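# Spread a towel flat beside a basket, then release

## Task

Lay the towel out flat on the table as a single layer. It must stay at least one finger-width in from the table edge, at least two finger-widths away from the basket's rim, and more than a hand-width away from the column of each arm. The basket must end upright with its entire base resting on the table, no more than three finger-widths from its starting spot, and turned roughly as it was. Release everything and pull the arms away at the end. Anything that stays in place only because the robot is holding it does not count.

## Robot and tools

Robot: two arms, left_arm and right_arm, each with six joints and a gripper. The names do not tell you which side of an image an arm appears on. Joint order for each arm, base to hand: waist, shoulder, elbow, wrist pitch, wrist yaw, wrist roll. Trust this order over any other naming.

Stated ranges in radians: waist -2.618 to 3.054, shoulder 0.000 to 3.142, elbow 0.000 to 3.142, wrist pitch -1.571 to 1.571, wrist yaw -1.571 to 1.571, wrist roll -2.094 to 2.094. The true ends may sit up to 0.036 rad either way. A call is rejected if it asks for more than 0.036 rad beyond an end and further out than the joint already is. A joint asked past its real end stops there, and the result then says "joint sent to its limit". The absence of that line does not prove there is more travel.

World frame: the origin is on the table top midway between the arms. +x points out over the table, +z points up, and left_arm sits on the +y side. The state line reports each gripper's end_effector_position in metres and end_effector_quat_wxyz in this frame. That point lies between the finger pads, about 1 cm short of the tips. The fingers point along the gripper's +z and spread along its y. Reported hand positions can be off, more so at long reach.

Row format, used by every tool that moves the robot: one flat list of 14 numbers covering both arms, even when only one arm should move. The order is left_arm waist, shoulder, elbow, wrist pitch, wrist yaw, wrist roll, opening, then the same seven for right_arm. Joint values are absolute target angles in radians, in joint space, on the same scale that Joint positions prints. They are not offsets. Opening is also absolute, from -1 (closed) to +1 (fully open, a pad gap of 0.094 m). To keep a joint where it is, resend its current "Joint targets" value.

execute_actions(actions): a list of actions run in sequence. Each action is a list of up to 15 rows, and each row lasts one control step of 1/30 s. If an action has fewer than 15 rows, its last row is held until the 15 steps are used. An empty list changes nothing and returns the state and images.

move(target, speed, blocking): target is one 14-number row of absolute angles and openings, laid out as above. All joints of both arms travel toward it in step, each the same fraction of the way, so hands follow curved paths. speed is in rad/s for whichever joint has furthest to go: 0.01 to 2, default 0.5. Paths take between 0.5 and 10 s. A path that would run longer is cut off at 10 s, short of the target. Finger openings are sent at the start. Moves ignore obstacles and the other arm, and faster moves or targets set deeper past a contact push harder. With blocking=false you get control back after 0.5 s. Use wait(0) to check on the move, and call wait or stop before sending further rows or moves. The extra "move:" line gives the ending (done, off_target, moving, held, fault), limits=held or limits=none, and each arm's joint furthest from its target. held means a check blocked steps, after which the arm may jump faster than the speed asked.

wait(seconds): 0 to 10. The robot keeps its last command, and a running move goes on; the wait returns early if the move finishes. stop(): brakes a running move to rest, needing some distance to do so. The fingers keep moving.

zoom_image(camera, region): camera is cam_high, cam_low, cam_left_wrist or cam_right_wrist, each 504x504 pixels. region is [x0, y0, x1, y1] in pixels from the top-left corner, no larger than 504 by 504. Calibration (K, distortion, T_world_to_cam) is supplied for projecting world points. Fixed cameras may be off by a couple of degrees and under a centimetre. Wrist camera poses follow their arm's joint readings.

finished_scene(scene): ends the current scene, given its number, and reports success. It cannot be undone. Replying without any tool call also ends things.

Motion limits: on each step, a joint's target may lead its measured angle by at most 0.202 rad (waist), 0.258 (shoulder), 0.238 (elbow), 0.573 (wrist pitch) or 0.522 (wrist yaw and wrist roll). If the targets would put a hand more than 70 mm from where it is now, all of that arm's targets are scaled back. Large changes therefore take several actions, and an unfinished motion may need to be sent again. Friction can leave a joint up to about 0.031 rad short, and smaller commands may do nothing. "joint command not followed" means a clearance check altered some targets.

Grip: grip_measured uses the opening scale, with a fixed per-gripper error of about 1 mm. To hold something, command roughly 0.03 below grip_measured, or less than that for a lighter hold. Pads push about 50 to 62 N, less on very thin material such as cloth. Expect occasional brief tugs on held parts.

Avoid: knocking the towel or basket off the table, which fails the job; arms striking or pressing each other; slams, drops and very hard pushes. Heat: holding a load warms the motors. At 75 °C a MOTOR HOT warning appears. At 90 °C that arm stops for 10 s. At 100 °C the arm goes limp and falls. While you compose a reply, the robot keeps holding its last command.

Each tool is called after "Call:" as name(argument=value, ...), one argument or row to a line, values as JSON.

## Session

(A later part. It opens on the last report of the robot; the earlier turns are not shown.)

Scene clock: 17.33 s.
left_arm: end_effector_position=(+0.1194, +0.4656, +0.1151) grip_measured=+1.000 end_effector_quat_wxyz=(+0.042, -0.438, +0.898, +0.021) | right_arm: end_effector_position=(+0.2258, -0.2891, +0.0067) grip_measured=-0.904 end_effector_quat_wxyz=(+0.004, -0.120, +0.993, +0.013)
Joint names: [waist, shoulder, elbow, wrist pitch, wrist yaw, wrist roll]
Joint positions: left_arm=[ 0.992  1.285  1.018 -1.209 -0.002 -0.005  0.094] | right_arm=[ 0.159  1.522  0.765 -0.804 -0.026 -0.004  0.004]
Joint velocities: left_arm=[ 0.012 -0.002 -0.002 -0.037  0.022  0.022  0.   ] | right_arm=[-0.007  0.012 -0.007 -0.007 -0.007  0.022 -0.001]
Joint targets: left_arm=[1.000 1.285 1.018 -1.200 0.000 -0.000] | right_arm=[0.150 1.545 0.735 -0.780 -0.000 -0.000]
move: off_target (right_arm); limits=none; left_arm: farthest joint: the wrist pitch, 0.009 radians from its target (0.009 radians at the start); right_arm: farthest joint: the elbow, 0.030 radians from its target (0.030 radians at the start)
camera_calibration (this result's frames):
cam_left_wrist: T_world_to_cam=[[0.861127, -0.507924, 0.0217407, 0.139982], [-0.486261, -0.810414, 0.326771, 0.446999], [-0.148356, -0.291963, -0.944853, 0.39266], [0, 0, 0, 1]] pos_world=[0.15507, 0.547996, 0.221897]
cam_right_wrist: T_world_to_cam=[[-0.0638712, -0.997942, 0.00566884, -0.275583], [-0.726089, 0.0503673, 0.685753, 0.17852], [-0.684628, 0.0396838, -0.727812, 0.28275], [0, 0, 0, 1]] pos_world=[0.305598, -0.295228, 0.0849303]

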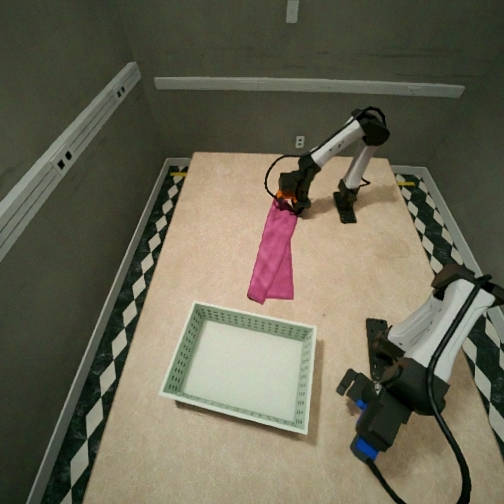

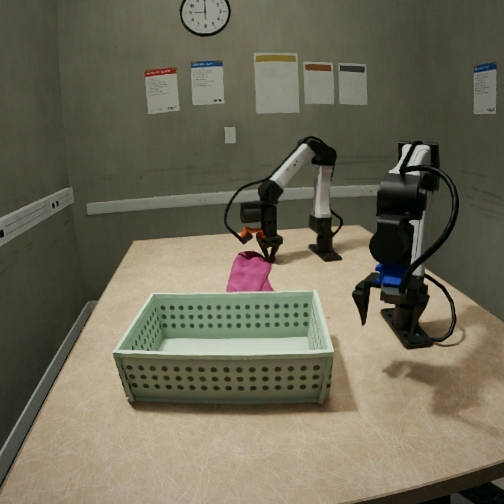

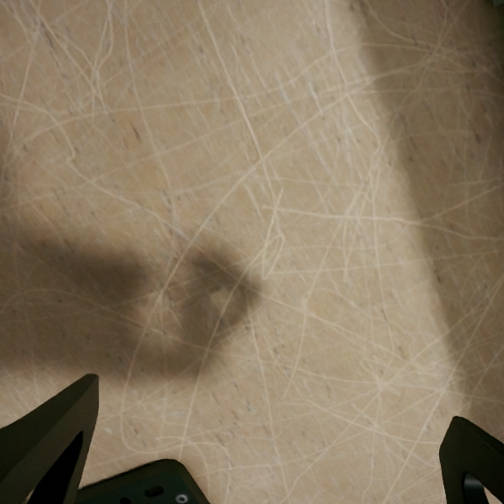

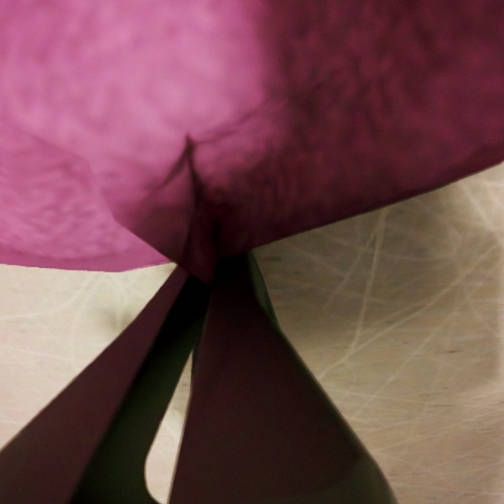

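Call:
move(
  target=[0.4,1.0,1.05,-1.5,0,0,-1,0.1,1.518,1.05,-1.09,0,0,-1],
  speed=0.6,
)

Call:
move(
  target=[-0.51,1.1,1.05,-1.5,0,0,-1,-0.03,1.738,1.471,-1.304,0,0,-1],
  speed=0.6,
)

Call:
zoom_image(
  camera="cam_high",
  region=[180,130,380,330],
)

Scene clock: 20.27 s.
left_arm: end_effector_position=(+0.1211, +0.3383, +0.1532) grip_measured=-0.989 end_effector_quat_wxyz=(+0.040, -0.162, +0.986, +0.007) | right_arm: end_effector_position=(+0.2504, -0.2980, +0.0687) grip_measured=-0.904 end_effector_quat_wxyz=(-0.002, -0.095, +0.995, +0.007)
Joint names: [waist, shoulder, elbow, wrist pitch, wrist yaw, wrist roll]
Joint positions: left_arm=[ 0.41   1.016  1.018 -1.491 -0.002 -0.004  0.001] | right_arm=[ 0.11   1.522  1.031 -1.082 -0.013 -0.004  0.004]
Joint velocities: left_arm=[ 0.017 -0.007 -0.002  0.051 -0.081  0.007 -0.001] | right_arm=[-0.002 -0.022 -0.002 -0.051 -0.007 -0.066 -0.001]
Joint targets: left_arm=[0.400 1.000 1.050 -1.500 0.000 0.000] | right_arm=[0.100 1.518 1.050 -1.090 -0.000 -0.000]
move: off_target (left_arm); limits=none; left_arm: farthest joint: the elbow, 0.032 radians from its target (0.032 radians at the start); right_arm: farthest joint: the elbow, 0.019 radians from its target (0.285 radians at the start)
camera_calibration (this result's frames):
cam_left_wrist: T_world_to_cam=[[0.439949, -0.897801, 0.0199591, 0.256129], [-0.847795, -0.407911, 0.338898, 0.237964], [-0.296122, -0.166019, -0.940611, 0.366369], [0, 0, 0, 1]] pos_world=[0.197551, 0.387845, 0.258853]
cam_right_wrist: T_world_to_cam=[[-0.112795, -0.993395, 0.0210472, -0.270756], [-0.715769, 0.0959272, 0.691718, 0.164881], [-0.689168, 0.0629573, -0.721861, 0.35265], [0, 0, 0, 1]] pos_world=[0.330512, -0.306986, 0.146212]

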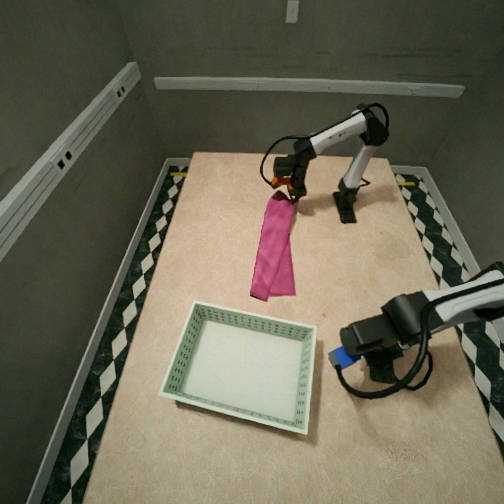

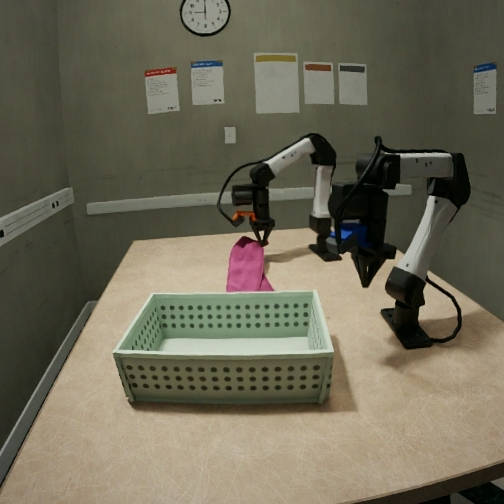

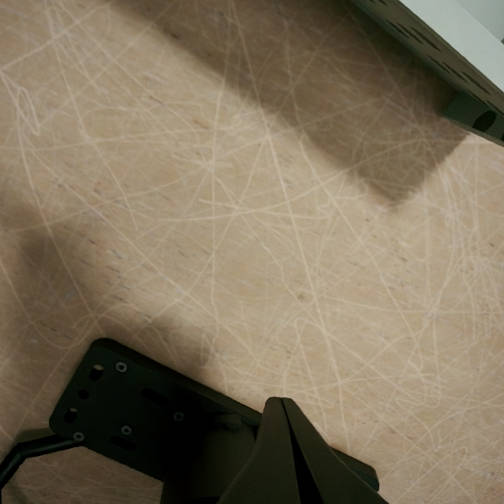

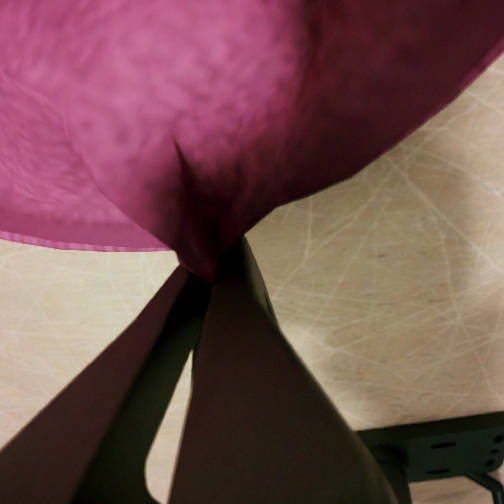

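Scene clock: 22.47 s.
left_arm: end_effector_position=(+0.1062, +0.2099, +0.1449) grip_measured=-0.989 end_effector_quat_wxyz=(+0.008, +0.289, +0.957, -0.001) | right_arm: end_effector_position=(+0.3157, -0.3274, +0.1195) grip_measured=-0.904 end_effector_quat_wxyz=(-0.002, -0.030, +1.000, +0.006)
Joint names: [waist, shoulder, elbow, wrist pitch, wrist yaw, wrist roll]
Joint positions: left_arm=[-0.5    1.081  1.018 -1.491 -0.002 -0.004  0.001] | right_arm=[-0.021  1.725  1.449 -1.298 -0.012 -0.004  0.004]
Joint velocities: left_arm=[ 0.007 -0.002  0.007  0.037 -0.007 -0.022  0.   ] | right_arm=[-0.017  0.032 -0.012 -0.051  0.037  0.022 -0.001]
Joint targets: left_arm=[-0.510 1.100 1.050 -1.500 -0.000 -0.000] | right_arm=[-0.030 1.738 1.471 -1.304 0.000 0.000]
move: off_target (left_arm, right_arm); limits=none; left_arm: farthest joint: the elbow, 0.032 radians from its target (0.032 radians at the start); right_arm: farthest joint: the elbow, 0.022 radians from its target (0.440 radians at the start)
camera_calibration (this result's frames):
cam_left_wrist: T_world_to_cam=[[-0.438134, -0.898845, 0.0107555, 0.242372], [-0.822372, 0.405631, 0.398959, -0.00643578], [-0.362965, 0.165952, -0.916906, 0.266808], [0, 0, 0, 1]] pos_world=[0.19774, 0.176188, 0.244598]
cam_right_wrist: T_world_to_cam=[[-0.241794, -0.97007, 0.0223655, -0.245473], [-0.69658, 0.189579, 0.69198, 0.203928], [-0.675509, 0.151737, -0.72157, 0.460913], [0, 0, 0, 1]] pos_world=[0.394049, -0.346724, 0.196957]

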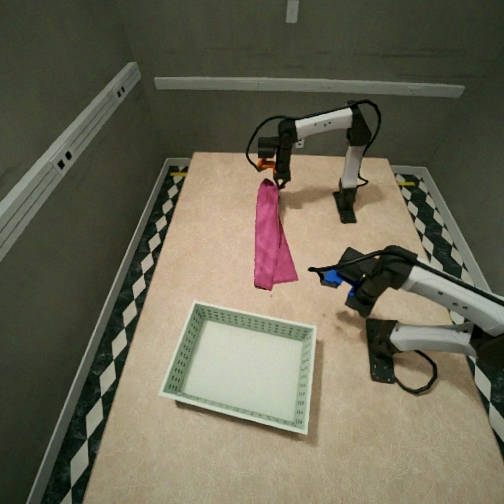

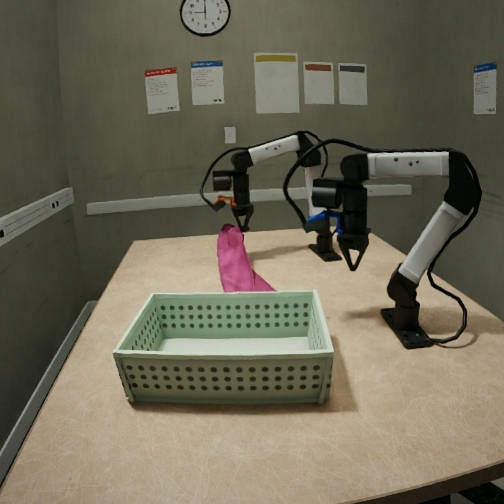

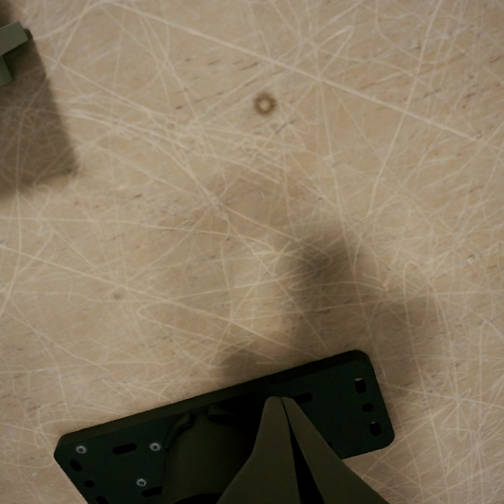

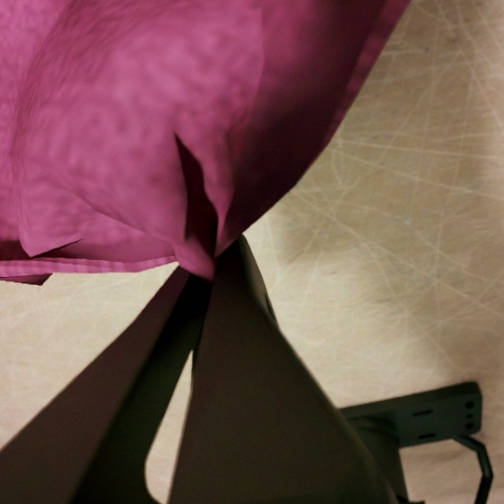

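Region (180, 130, 380, 330) of cam_high's 504x504 image, scaled by 2.520, with more detail than that image has.

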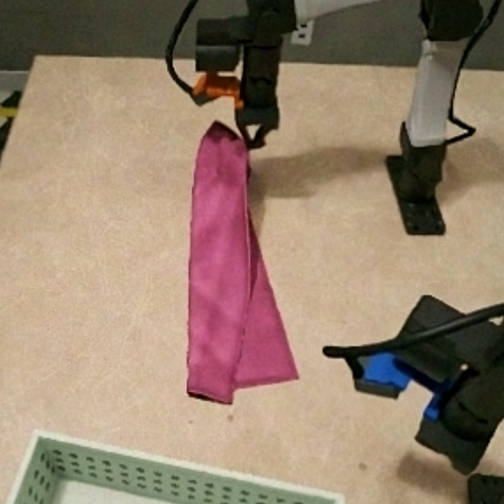

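Call:
move(
  target=[-0.79,2.292,1.93,-1.192,0,0,-1,-0.03,1.738,1.471,-1.304,0,0,-1],
  speed=0.8,
)

Call:
zoom_image(
  camera="cam_high",
  region=[180,130,380,330],
)

Scene clock: 25.37 s.
left_arm: end_effector_position=(+0.2650, -0.0458, +0.0285) grip_measured=-0.989 end_effector_quat_wxyz=(-0.007, +0.422, +0.907, +0.004) | right_arm: end_effector_position=(+0.3156, -0.3274, +0.1195) grip_measured=-0.904 end_effector_quat_wxyz=(-0.002, -0.030, +1.000, +0.006)
Joint names: [waist, shoulder, elbow, wrist pitch, wrist yaw, wrist roll]
Joint positions: left_arm=[-0.786  2.294  1.906 -1.199 -0.002 -0.004  0.001] | right_arm=[-0.021  1.725  1.449 -1.298 -0.012 -0.004  0.004]
Joint velocities: left_arm=[-0.017  0.012  0.007 -0.007  0.022  0.007 -0.   ] | right_arm=[-0.007 -0.007 -0.012  0.022 -0.022 -0.051  0.   ]
Joint targets: left_arm=[-0.790 2.292 1.930 -1.192 -0.000 -0.000] | right_arm=[-0.030 1.738 1.471 -1.304 -0.000 -0.000]
move: off_target (left_arm, right_arm); limits=none; left_arm: farthest joint: the elbow, 0.024 radians from its target (0.912 radians at the start); right_arm: farthest joint: the elbow, 0.022 radians from its target (0.022 radians at the start)
camera_calibration (this result's frames):
cam_left_wrist: T_world_to_cam=[[-0.673536, -0.739127, 0.0063485, 0.153288], [-0.66611, 0.610676, 0.42822, 0.241485], [-0.320386, 0.284193, -0.903652, 0.25395], [0, 0, 0, 1]] pos_world=[0.345462, -0.10634, 0.1251]
cam_right_wrist: T_world_to_cam=[[-0.241785, -0.970069, 0.0224781, -0.245517], [-0.696316, 0.189594, 0.692241, 0.203754], [-0.675784, 0.151722, -0.721316, 0.460902], [0, 0, 0, 1]] pos_world=[0.393985, -0.346728, 0.196928]

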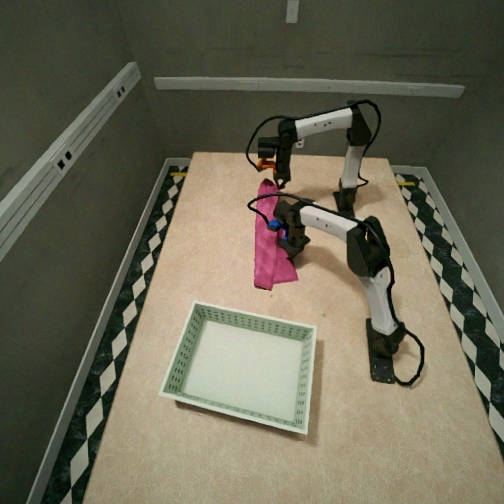

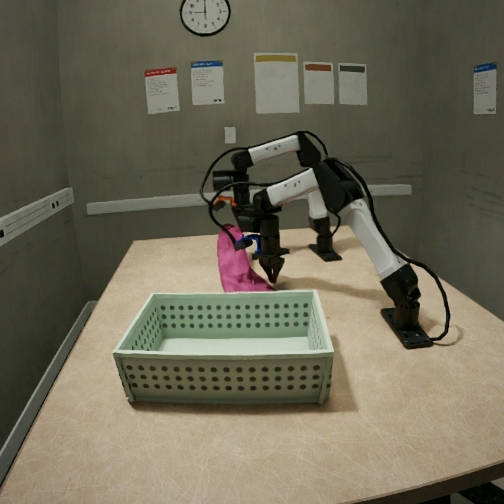

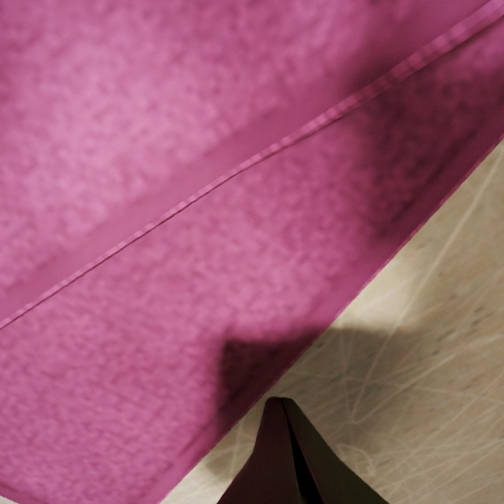

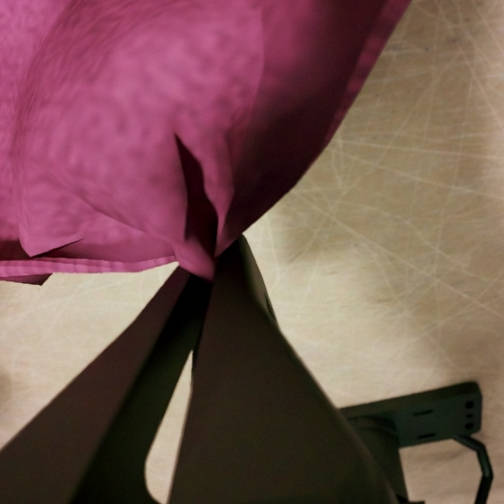

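Region (180, 130, 380, 330) of cam_high's 504x504 image, scaled by 2.520, with more detail than that image has.

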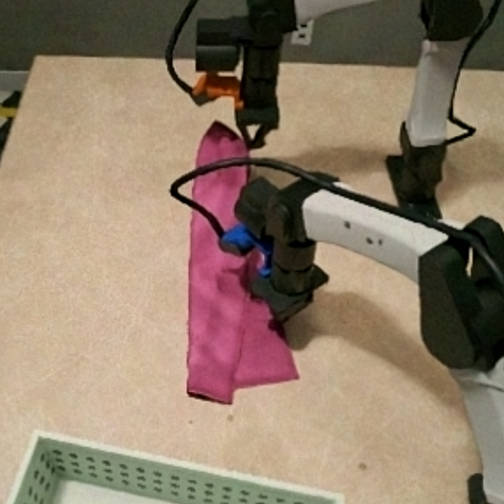

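Call:
move(
  target=[-0.755,2.36,1.92,-1.14,0,0,-1,-0.03,1.738,1.471,-1.304,0,0,-1],
  speed=0.1,
)

Scene clock: 26.67 s.
left_arm: end_effector_position=(+0.2711, -0.0452, +0.0133) grip_measured=-0.989 end_effector_quat_wxyz=(-0.013, +0.415, +0.910, +0.001) | right_arm: end_effector_position=(+0.3156, -0.3274, +0.1195) grip_measured=-0.904 end_effector_quat_wxyz=(-0.002, -0.030, +1.000, +0.006)
Joint names: [waist, shoulder, elbow, wrist pitch, wrist yaw, wrist roll]
Joint positions: left_arm=[-0.77   2.33   1.906 -1.172  0.009 -0.004  0.001] | right_arm=[-0.021  1.725  1.449 -1.298 -0.012 -0.004  0.004]
Joint velocities: left_arm=[ 0.012  0.002 -0.012 -0.022 -0.007 -0.022 -0.   ] | right_arm=[ 0.012 -0.007 -0.012 -0.007  0.037 -0.037 -0.   ]
Joint targets: left_arm=[-0.755 2.360 1.920 -1.140 -0.000 -0.000] | right_arm=[-0.030 1.738 1.471 -1.304 0.000 -0.000]
move: off_target (left_arm, right_arm); limits=none; left_arm: farthest joint: the wrist pitch, 0.032 radians from its target (0.059 radians at the start); right_arm: farthest joint: the elbow, 0.022 radians from its target (0.022 radians at the start)
camera_calibration (this result's frames):
cam_left_wrist: T_world_to_cam=[[-0.66157, -0.74971, 0.0161623, 0.154061], [-0.669718, 0.600404, 0.437026, 0.25207], [-0.337347, 0.278299, -0.899304, 0.246195], [0, 0, 0, 1]] pos_world=[0.353791, -0.104359, 0.108753]
cam_right_wrist: T_world_to_cam=[[-0.241785, -0.970069, 0.0224781, -0.245517], [-0.696316, 0.189594, 0.692241, 0.203754], [-0.675784, 0.151722, -0.721316, 0.460902], [0, 0, 0, 1]] pos_world=[0.393985, -0.346728, 0.196928]

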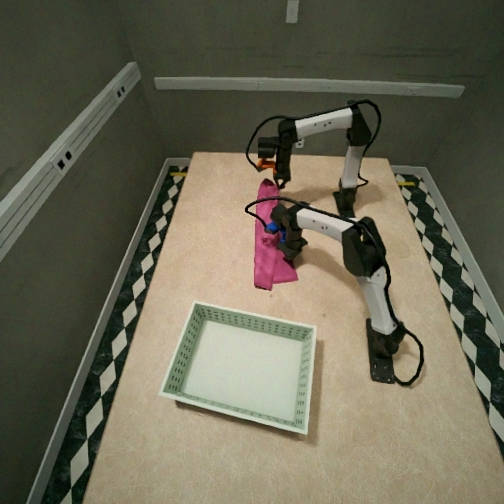

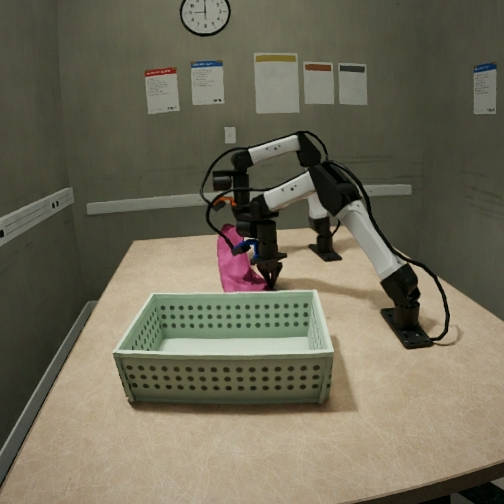

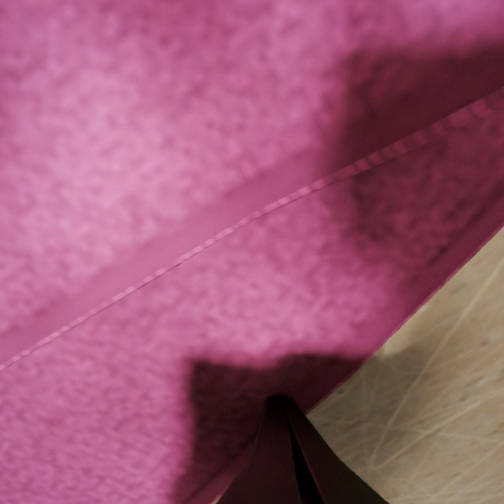

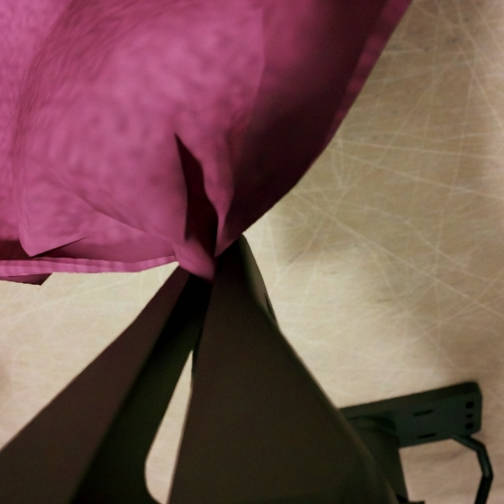

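Call:
move(
  target=[-0.755,2.37,1.92,-1.14,0,0,-1,-0.16,2.193,2.0,-1.367,0,0,-1],
  speed=0.3,
)

Call:
zoom_image(
  camera="cam_high",
  region=[180,130,380,330],
)

Call:
zoom_image(
  camera="cam_low",
  region=[150,170,330,310],
)

Scene clock: 30.03 s.
left_arm: end_effector_position=(+0.2710, -0.0454, +0.0133) grip_measured=-0.989 end_effector_quat_wxyz=(-0.013, +0.415, +0.910, +0.001) | right_arm: end_effector_position=(+0.4257, -0.3756, +0.0901) grip_measured=-0.905 end_effector_quat_wxyz=(-0.005, +0.035, +0.999, +0.006)
Joint names: [waist, shoulder, elbow, wrist pitch, wrist yaw, wrist roll]
Joint positions: left_arm=[-0.77   2.33   1.906 -1.171  0.01  -0.004  0.001] | right_arm=[-0.15   2.187  1.975 -1.368 -0.012 -0.004  0.004]
Joint velocities: left_arm=[ 0.002 -0.012 -0.007  0.037 -0.007  0.022  0.001] | right_arm=[-0.002  0.002  0.017 -0.007 -0.037  0.022 -0.   ]
Joint targets: left_arm=[-0.755 2.370 1.920 -1.140 0.000 -0.000] | right_arm=[-0.160 2.193 2.000 -1.367 0.000 -0.000]
move: off_target (left_arm, right_arm); limits=none; left_arm: farthest joint: the shoulder, 0.040 radians from its target (0.040 radians at the start); right_arm: farthest joint: the elbow, 0.025 radians from its target (0.551 radians at the start)
camera_calibration (this result's frames):
cam_left_wrist: T_world_to_cam=[[-0.661539, -0.749711, 0.0173476, 0.153829], [-0.669465, 0.600838, 0.436818, 0.252085], [-0.33791, 0.277358, -0.899383, 0.246331], [0, 0, 0, 1]] pos_world=[0.353764, -0.104457, 0.108763]
cam_right_wrist: T_world_to_cam=[[-0.364014, -0.931077, 0.024279, -0.198419], [-0.662037, 0.27699, 0.696408, 0.327703], [-0.655135, 0.237429, -0.717235, 0.544486], [0, 0, 0, 1]] pos_world=[0.501436, -0.404791, 0.167127]

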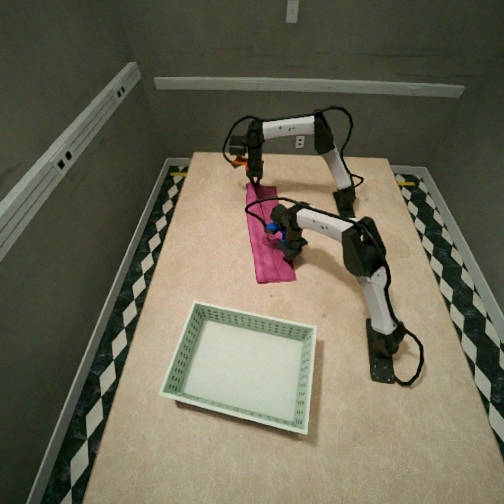

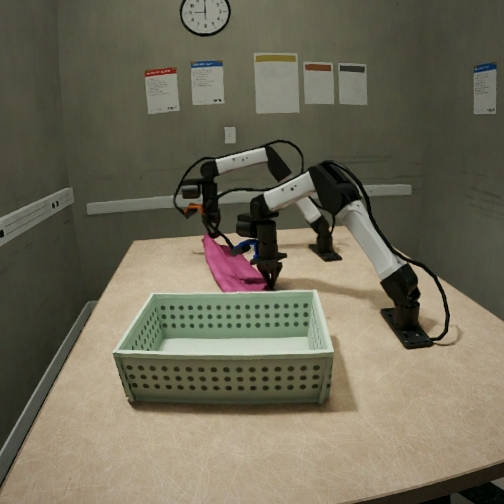

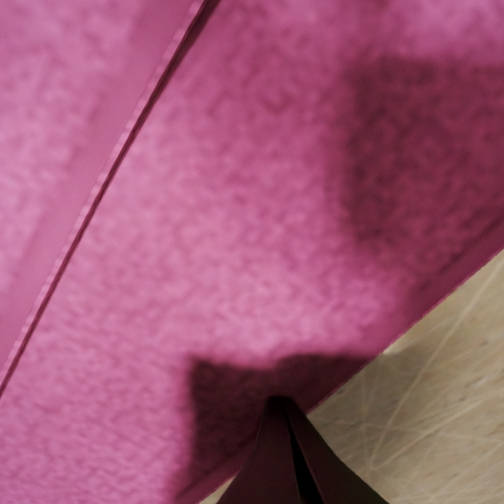

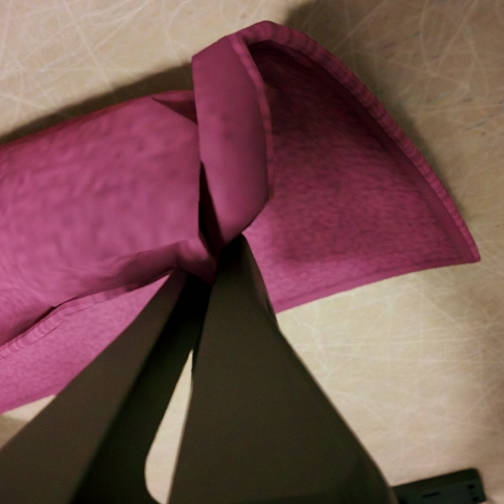

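Region (180, 130, 380, 330) of cam_high's 504x504 image, scaled by 2.520, with more detail than that image has.

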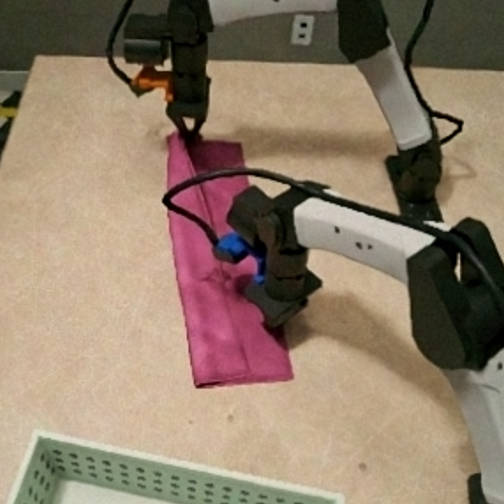

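Region (150, 170, 330, 310) of cam_low's 504x504 image, scaled by 2.800, with more detail than that image has.

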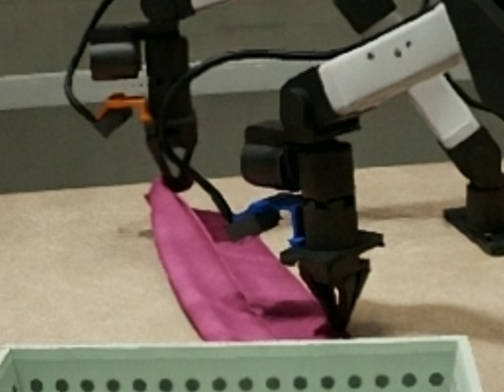

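Call:
move(
  target=[-0.755,2.37,1.92,-1.14,0,0,-1,-0.185,2.257,1.848,-0.79,0,0,-1],
  speed=0.3,
)

Call:
zoom_image(
  camera="cam_high",
  region=[180,130,380,330],
)

Scene clock: 33.33 s.
left_arm: end_effector_position=(+0.2812, -0.0556, +0.0133) grip_measured=-0.989 end_effector_quat_wxyz=(+0.014, +0.414, +0.910, -0.012) | right_arm: end_effector_position=(+0.5131, -0.3859, +0.0450) grip_measured=-0.905 end_effector_quat_wxyz=(+0.155, +0.038, +0.987, +0.006)
Joint names: [waist, shoulder, elbow, wrist pitch, wrist yaw, wrist roll]
Joint positions: left_arm=[-0.768  2.33   1.906 -1.112  0.01  -0.004  0.001] | right_arm=[-0.163  2.251  1.854 -0.863 -0.027 -0.004  0.004]
Joint velocities: left_arm=[-0.012 -0.012  0.007  0.037  0.051 -0.037  0.   ] | right_arm=[ 0.002  0.007 -0.012  0.022 -0.007 -0.007 -0.   ]
Joint targets: left_arm=[-0.755 2.370 1.920 -1.140 -0.000 -0.000] | right_arm=[-0.185 2.257 1.848 -0.790 0.000 0.000]
move: off_target (left_arm, right_arm); limits=none; left_arm: farthest joint: the shoulder, 0.040 radians from its target (0.040 radians at the start); right_arm: farthest joint: the wrist pitch, 0.073 radians from its target (0.579 radians at the start)
camera_calibration (this result's frames):
cam_left_wrist: T_world_to_cam=[[-0.660641, -0.750275, 0.0253248, 0.152506], [-0.686613, 0.617536, 0.383683, 0.271519], [-0.303507, 0.236089, -0.923117, 0.241047], [0, 0, 0, 1]] pos_world=[0.360339, -0.110159, 0.114475]
cam_right_wrist: T_world_to_cam=[[-0.364227, -0.927619, -0.08284, -0.168876], [-0.844036, 0.291191, 0.450345, 0.529805], [-0.393626, 0.233948, -0.889003, 0.444047], [0, 0, 0, 1]] pos_world=[0.560454, -0.414811, 0.142174]

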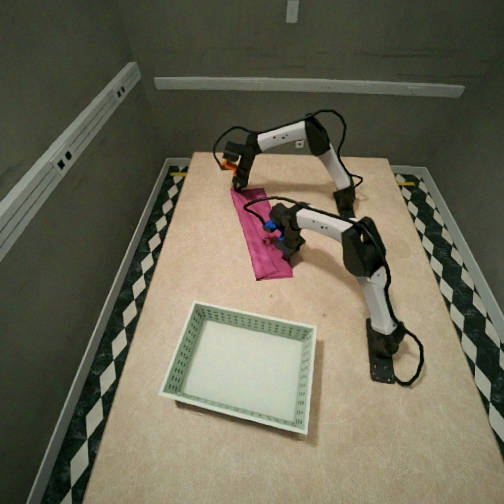

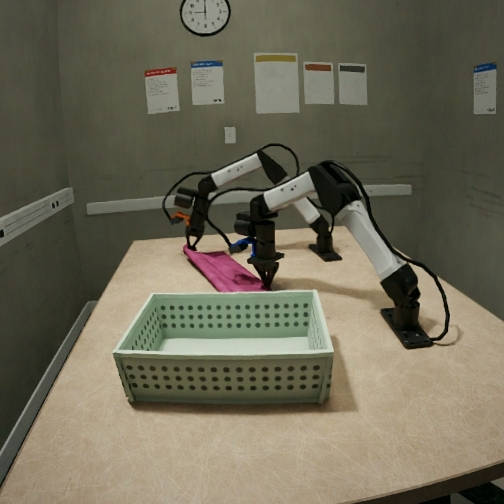

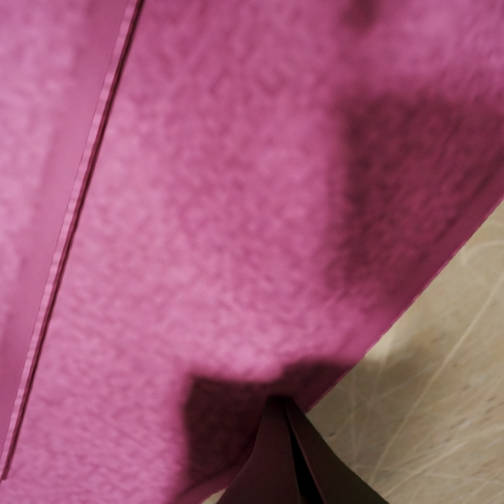

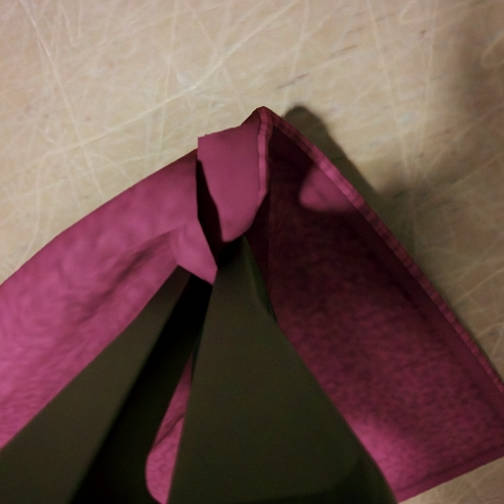

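Region (180, 130, 380, 330) of cam_high's 504x504 image, scaled by 2.520, with more detail than that image has.

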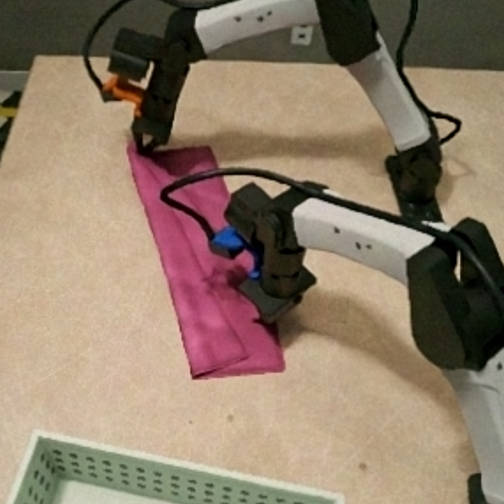

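Call:
move(
  target=[-0.76,2.26,1.92,-1.2,0,0,-1,-0.13,2.257,1.848,-0.85,0,0,-1],
  speed=0.3,
)

Call:
move(
  target=[-0.585,2.28,1.93,-1.2,0,-0.32,0.3,-0.13,2.257,1.848,-0.85,0,0,-1],
  speed=0.5,
)

Call:
zoom_image(
  camera="cam_high",
  region=[180,130,380,330],
)

Scene clock: 35.77 s.
left_arm: end_effector_position=(+0.2722, -0.0443, +0.0350) grip_measured=-0.989 end_effector_quat_wxyz=(+0.002, +0.414, +0.910, -0.005) | right_arm: end_effector_position=(+0.5125, -0.3752, +0.0445) grip_measured=-0.905 end_effector_quat_wxyz=(+0.152, +0.027, +0.988, +0.001)
Joint names: [waist, shoulder, elbow, wrist pitch, wrist yaw, wrist roll]
Joint positions: left_arm=[-0.768  2.278  1.906 -1.19   0.007 -0.004  0.001] | right_arm=[-0.137  2.251  1.854 -0.869 -0.012 -0.004  0.004]
Joint velocities: left_arm=[ 0.007  0.002  0.002 -0.022 -0.007 -0.051 -0.   ] | right_arm=[ 0.002 -0.002 -0.012  0.022 -0.037 -0.081  0.001]
Joint targets: left_arm=[-0.760 2.260 1.920 -1.200 -0.000 -0.000] | right_arm=[-0.130 2.257 1.848 -0.850 -0.000 -0.000]
move: done; limits=none; left_arm: farthest joint: the shoulder, 0.018 radians from its target (0.070 radians at the start); right_arm: farthest joint: the wrist pitch, 0.019 radians from its target (0.013 radians at the start)
camera_calibration (this result's frames):
cam_left_wrist: T_world_to_cam=[[-0.660263, -0.7508, 0.0187369, 0.154538], [-0.680754, 0.608828, 0.407312, 0.24722], [-0.317217, 0.256178, -0.913097, 0.259858], [0, 0, 0, 1]] pos_world=[0.352763, -0.101057, 0.133684]
cam_right_wrist: T_world_to_cam=[[-0.34475, -0.936253, -0.0676569, -0.173084], [-0.847112, 0.279254, 0.452127, 0.523375], [-0.404412, 0.213184, -0.889384, 0.43862], [0, 0, 0, 1]] pos_world=[0.56107, -0.401712, 0.141759]

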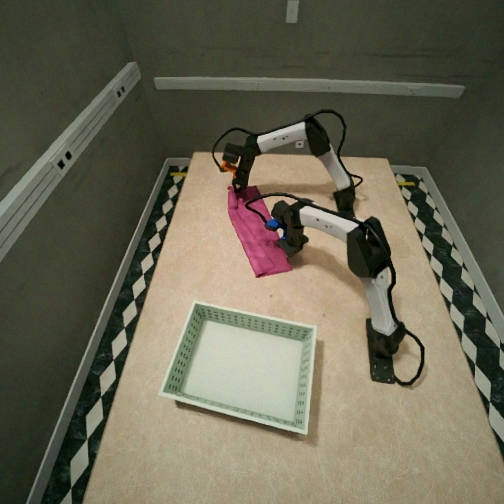

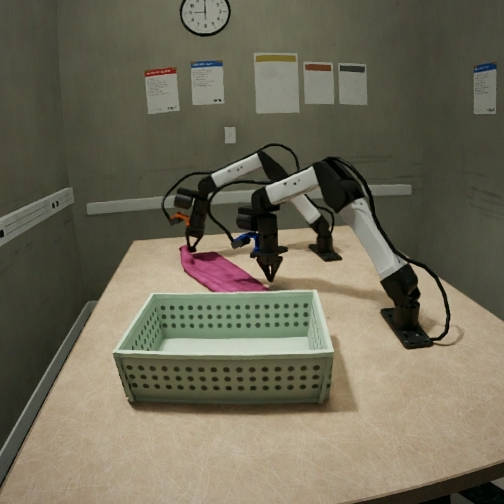

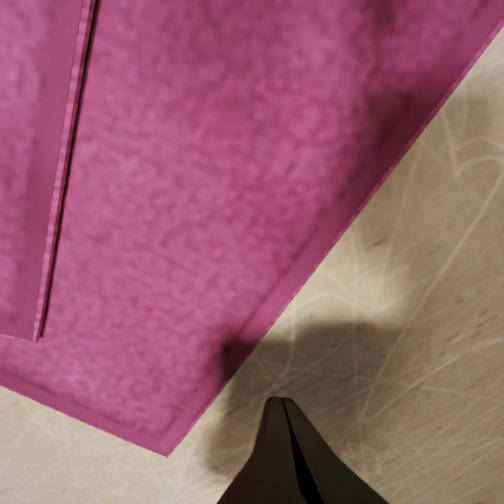

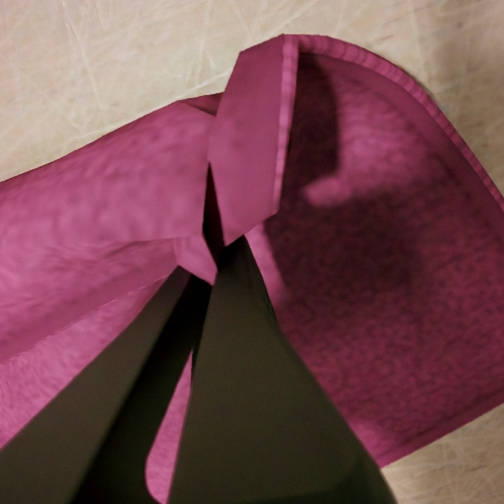

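Scene clock: 37.17 s.
left_arm: end_effector_position=(+0.3287, +0.0145, +0.0349) grip_measured=+0.298 end_effector_quat_wxyz=(+0.002, +0.179, +0.984, -0.004) | right_arm: end_effector_position=(+0.5125, -0.3753, +0.0445) grip_measured=-0.905 end_effector_quat_wxyz=(+0.152, +0.027, +0.988, +0.001)
Joint names: [waist, shoulder, elbow, wrist pitch, wrist yaw, wrist roll]
Joint positions: left_arm=[-0.585  2.278  1.906 -1.191  0.004 -0.314  0.061] | right_arm=[-0.137  2.251  1.854 -0.869 -0.011 -0.004  0.004]
Joint velocities: left_arm=[-0.012  0.007  0.002 -0.066 -0.022  0.081  0.001] | right_arm=[ 0.012  0.002  0.002 -0.037  0.007 -0.037 -0.   ]
Joint targets: left_arm=[-0.585 2.280 1.930 -1.200 0.000 -0.320] | right_arm=[-0.130 2.257 1.848 -0.850 0.000 0.000]
move: off_target (left_arm); limits=none; left_arm: farthest joint: the elbow, 0.024 radians from its target (0.024 radians at the start); right_arm: farthest joint: the wrist pitch, 0.019 radians from its target (0.019 radians at the start)
camera_calibration (this result's frames):
cam_left_wrist: T_world_to_cam=[[-0.226392, -0.973879, 0.0175159, 0.096734], [-0.887056, 0.213571, 0.409291, 0.3234], [-0.40234, 0.0771227, -0.912236, 0.29328], [0, 0, 0, 1]] pos_world=[0.426772, 0.00251987, 0.133481]
cam_right_wrist: T_world_to_cam=[[-0.344859, -0.936238, -0.0673092, -0.173101], [-0.84707, 0.279515, 0.452044, 0.523471], [-0.404407, 0.212907, -0.889452, 0.438528], [0, 0, 0, 1]] pos_world=[0.561065, -0.401748, 0.141767]

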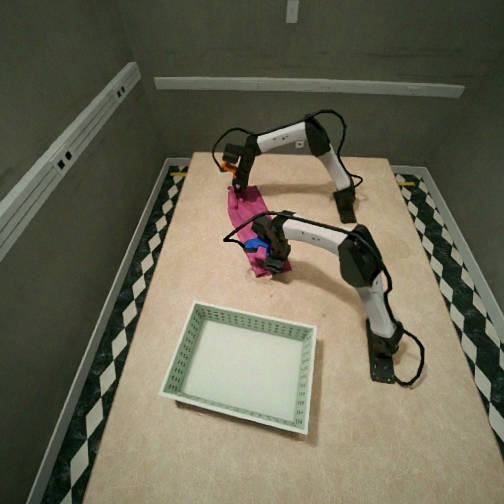

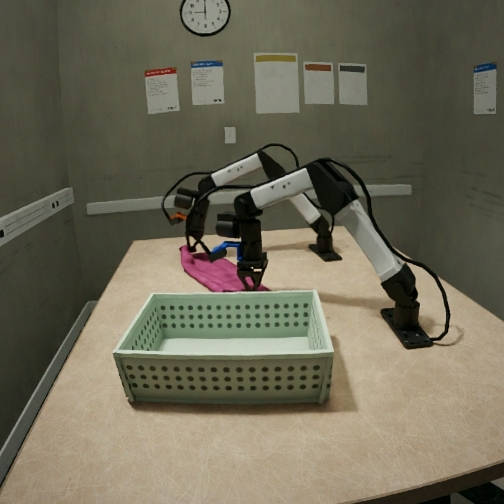

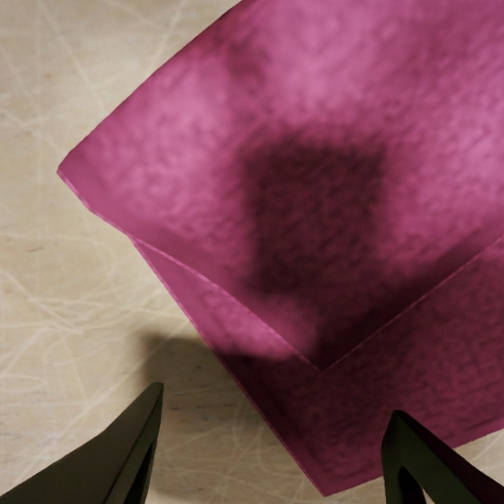

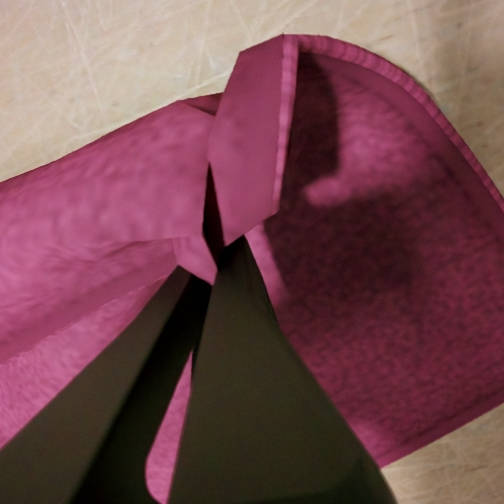

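Region (180, 130, 380, 330) of cam_high's 504x504 image, scaled by 2.520, with more detail than that image has.

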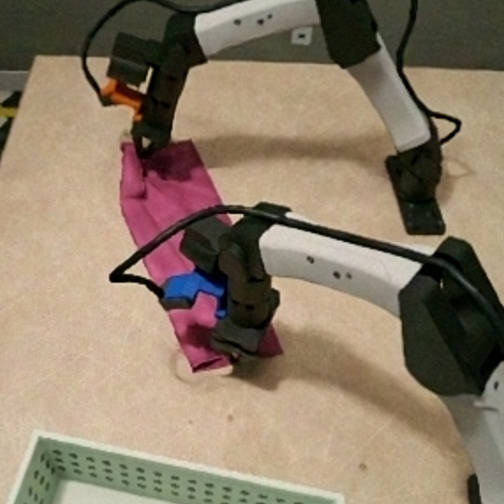

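Call:
move(
  target=[-0.612,2.42,2.105,-1.25,0,-0.4,0.0,-0.13,2.257,1.848,-0.85,0,0,-1],
  speed=0.3,
)

Scene clock: 39.00 s.
left_arm: end_effector_position=(+0.3421, -0.0078, +0.0216) grip_measured=+0.002 end_effector_quat_wxyz=(-0.000, +0.149, +0.989, -0.002) | right_arm: end_effector_position=(+0.5126, -0.3753, +0.0446) grip_measured=-0.905 end_effector_quat_wxyz=(+0.152, +0.027, +0.988, +0.001)
Joint names: [waist, shoulder, elbow, wrist pitch, wrist yaw, wrist roll]
Joint positions: left_arm=[-0.604  2.41   2.08  -1.24   0.004 -0.394  0.047] | right_arm=[-0.137  2.251  1.854 -0.869 -0.011 -0.004  0.004]
Joint velocities: left_arm=[-0.007 -0.012 -0.007 -0.022 -0.051 -0.051  0.   ] | right_arm=[-0.007 -0.002 -0.007  0.007 -0.022  0.095 -0.001]
Joint targets: left_arm=[-0.612 2.420 2.105 -1.250 0.000 -0.400] | right_arm=[-0.130 2.257 1.848 -0.850 -0.000 0.000]
move: off_target (left_arm); limits=none; left_arm: farthest joint: the elbow, 0.025 radians from its target (0.199 radians at the start); right_arm: farthest joint: the wrist pitch, 0.019 radians from its target (0.019 radians at the start)
camera_calibration (this result's frames):
cam_left_wrist: T_world_to_cam=[[-0.166481, -0.985933, 0.0148446, 0.0577117], [-0.896244, 0.157579, 0.414628, 0.348082], [-0.411134, 0.0557233, -0.90987, 0.290957], [0, 0, 0, 1]] pos_world=[0.441196, -0.0141636, 0.119552]
cam_right_wrist: T_world_to_cam=[[-0.344833, -0.93624, -0.0674192, -0.173082], [-0.847242, 0.279526, 0.451715, 0.523642], [-0.404068, 0.212887, -0.889611, 0.438417], [0, 0, 0, 1]] pos_world=[0.561117, -0.401751, 0.141814]

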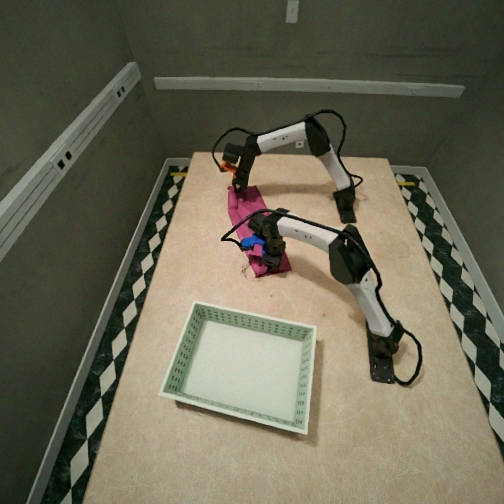

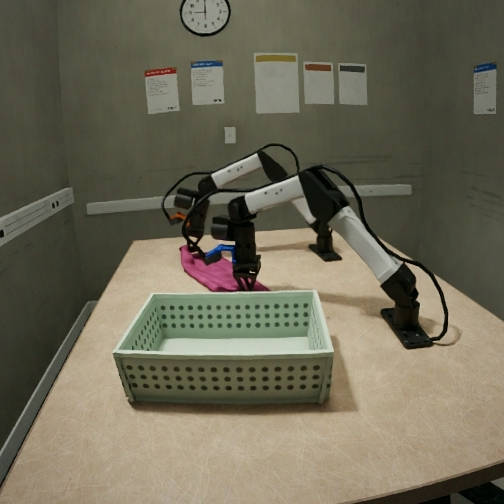

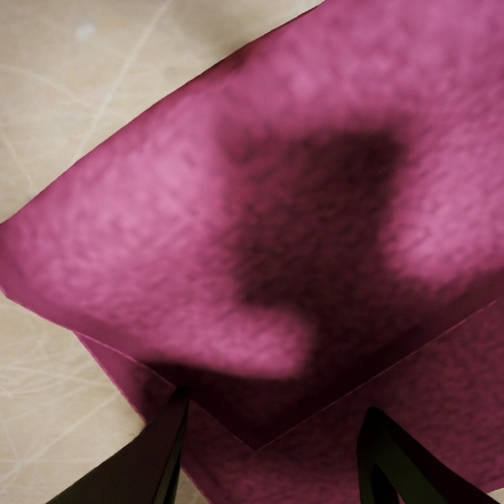

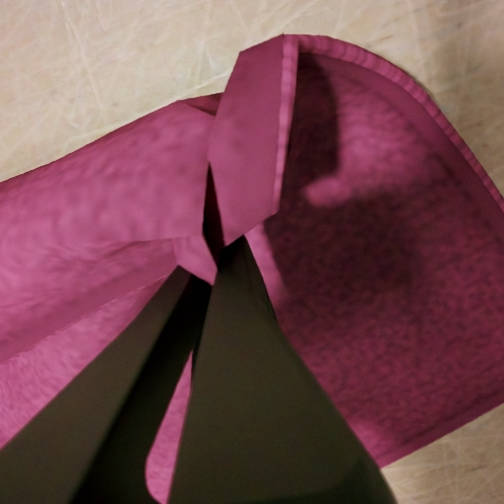

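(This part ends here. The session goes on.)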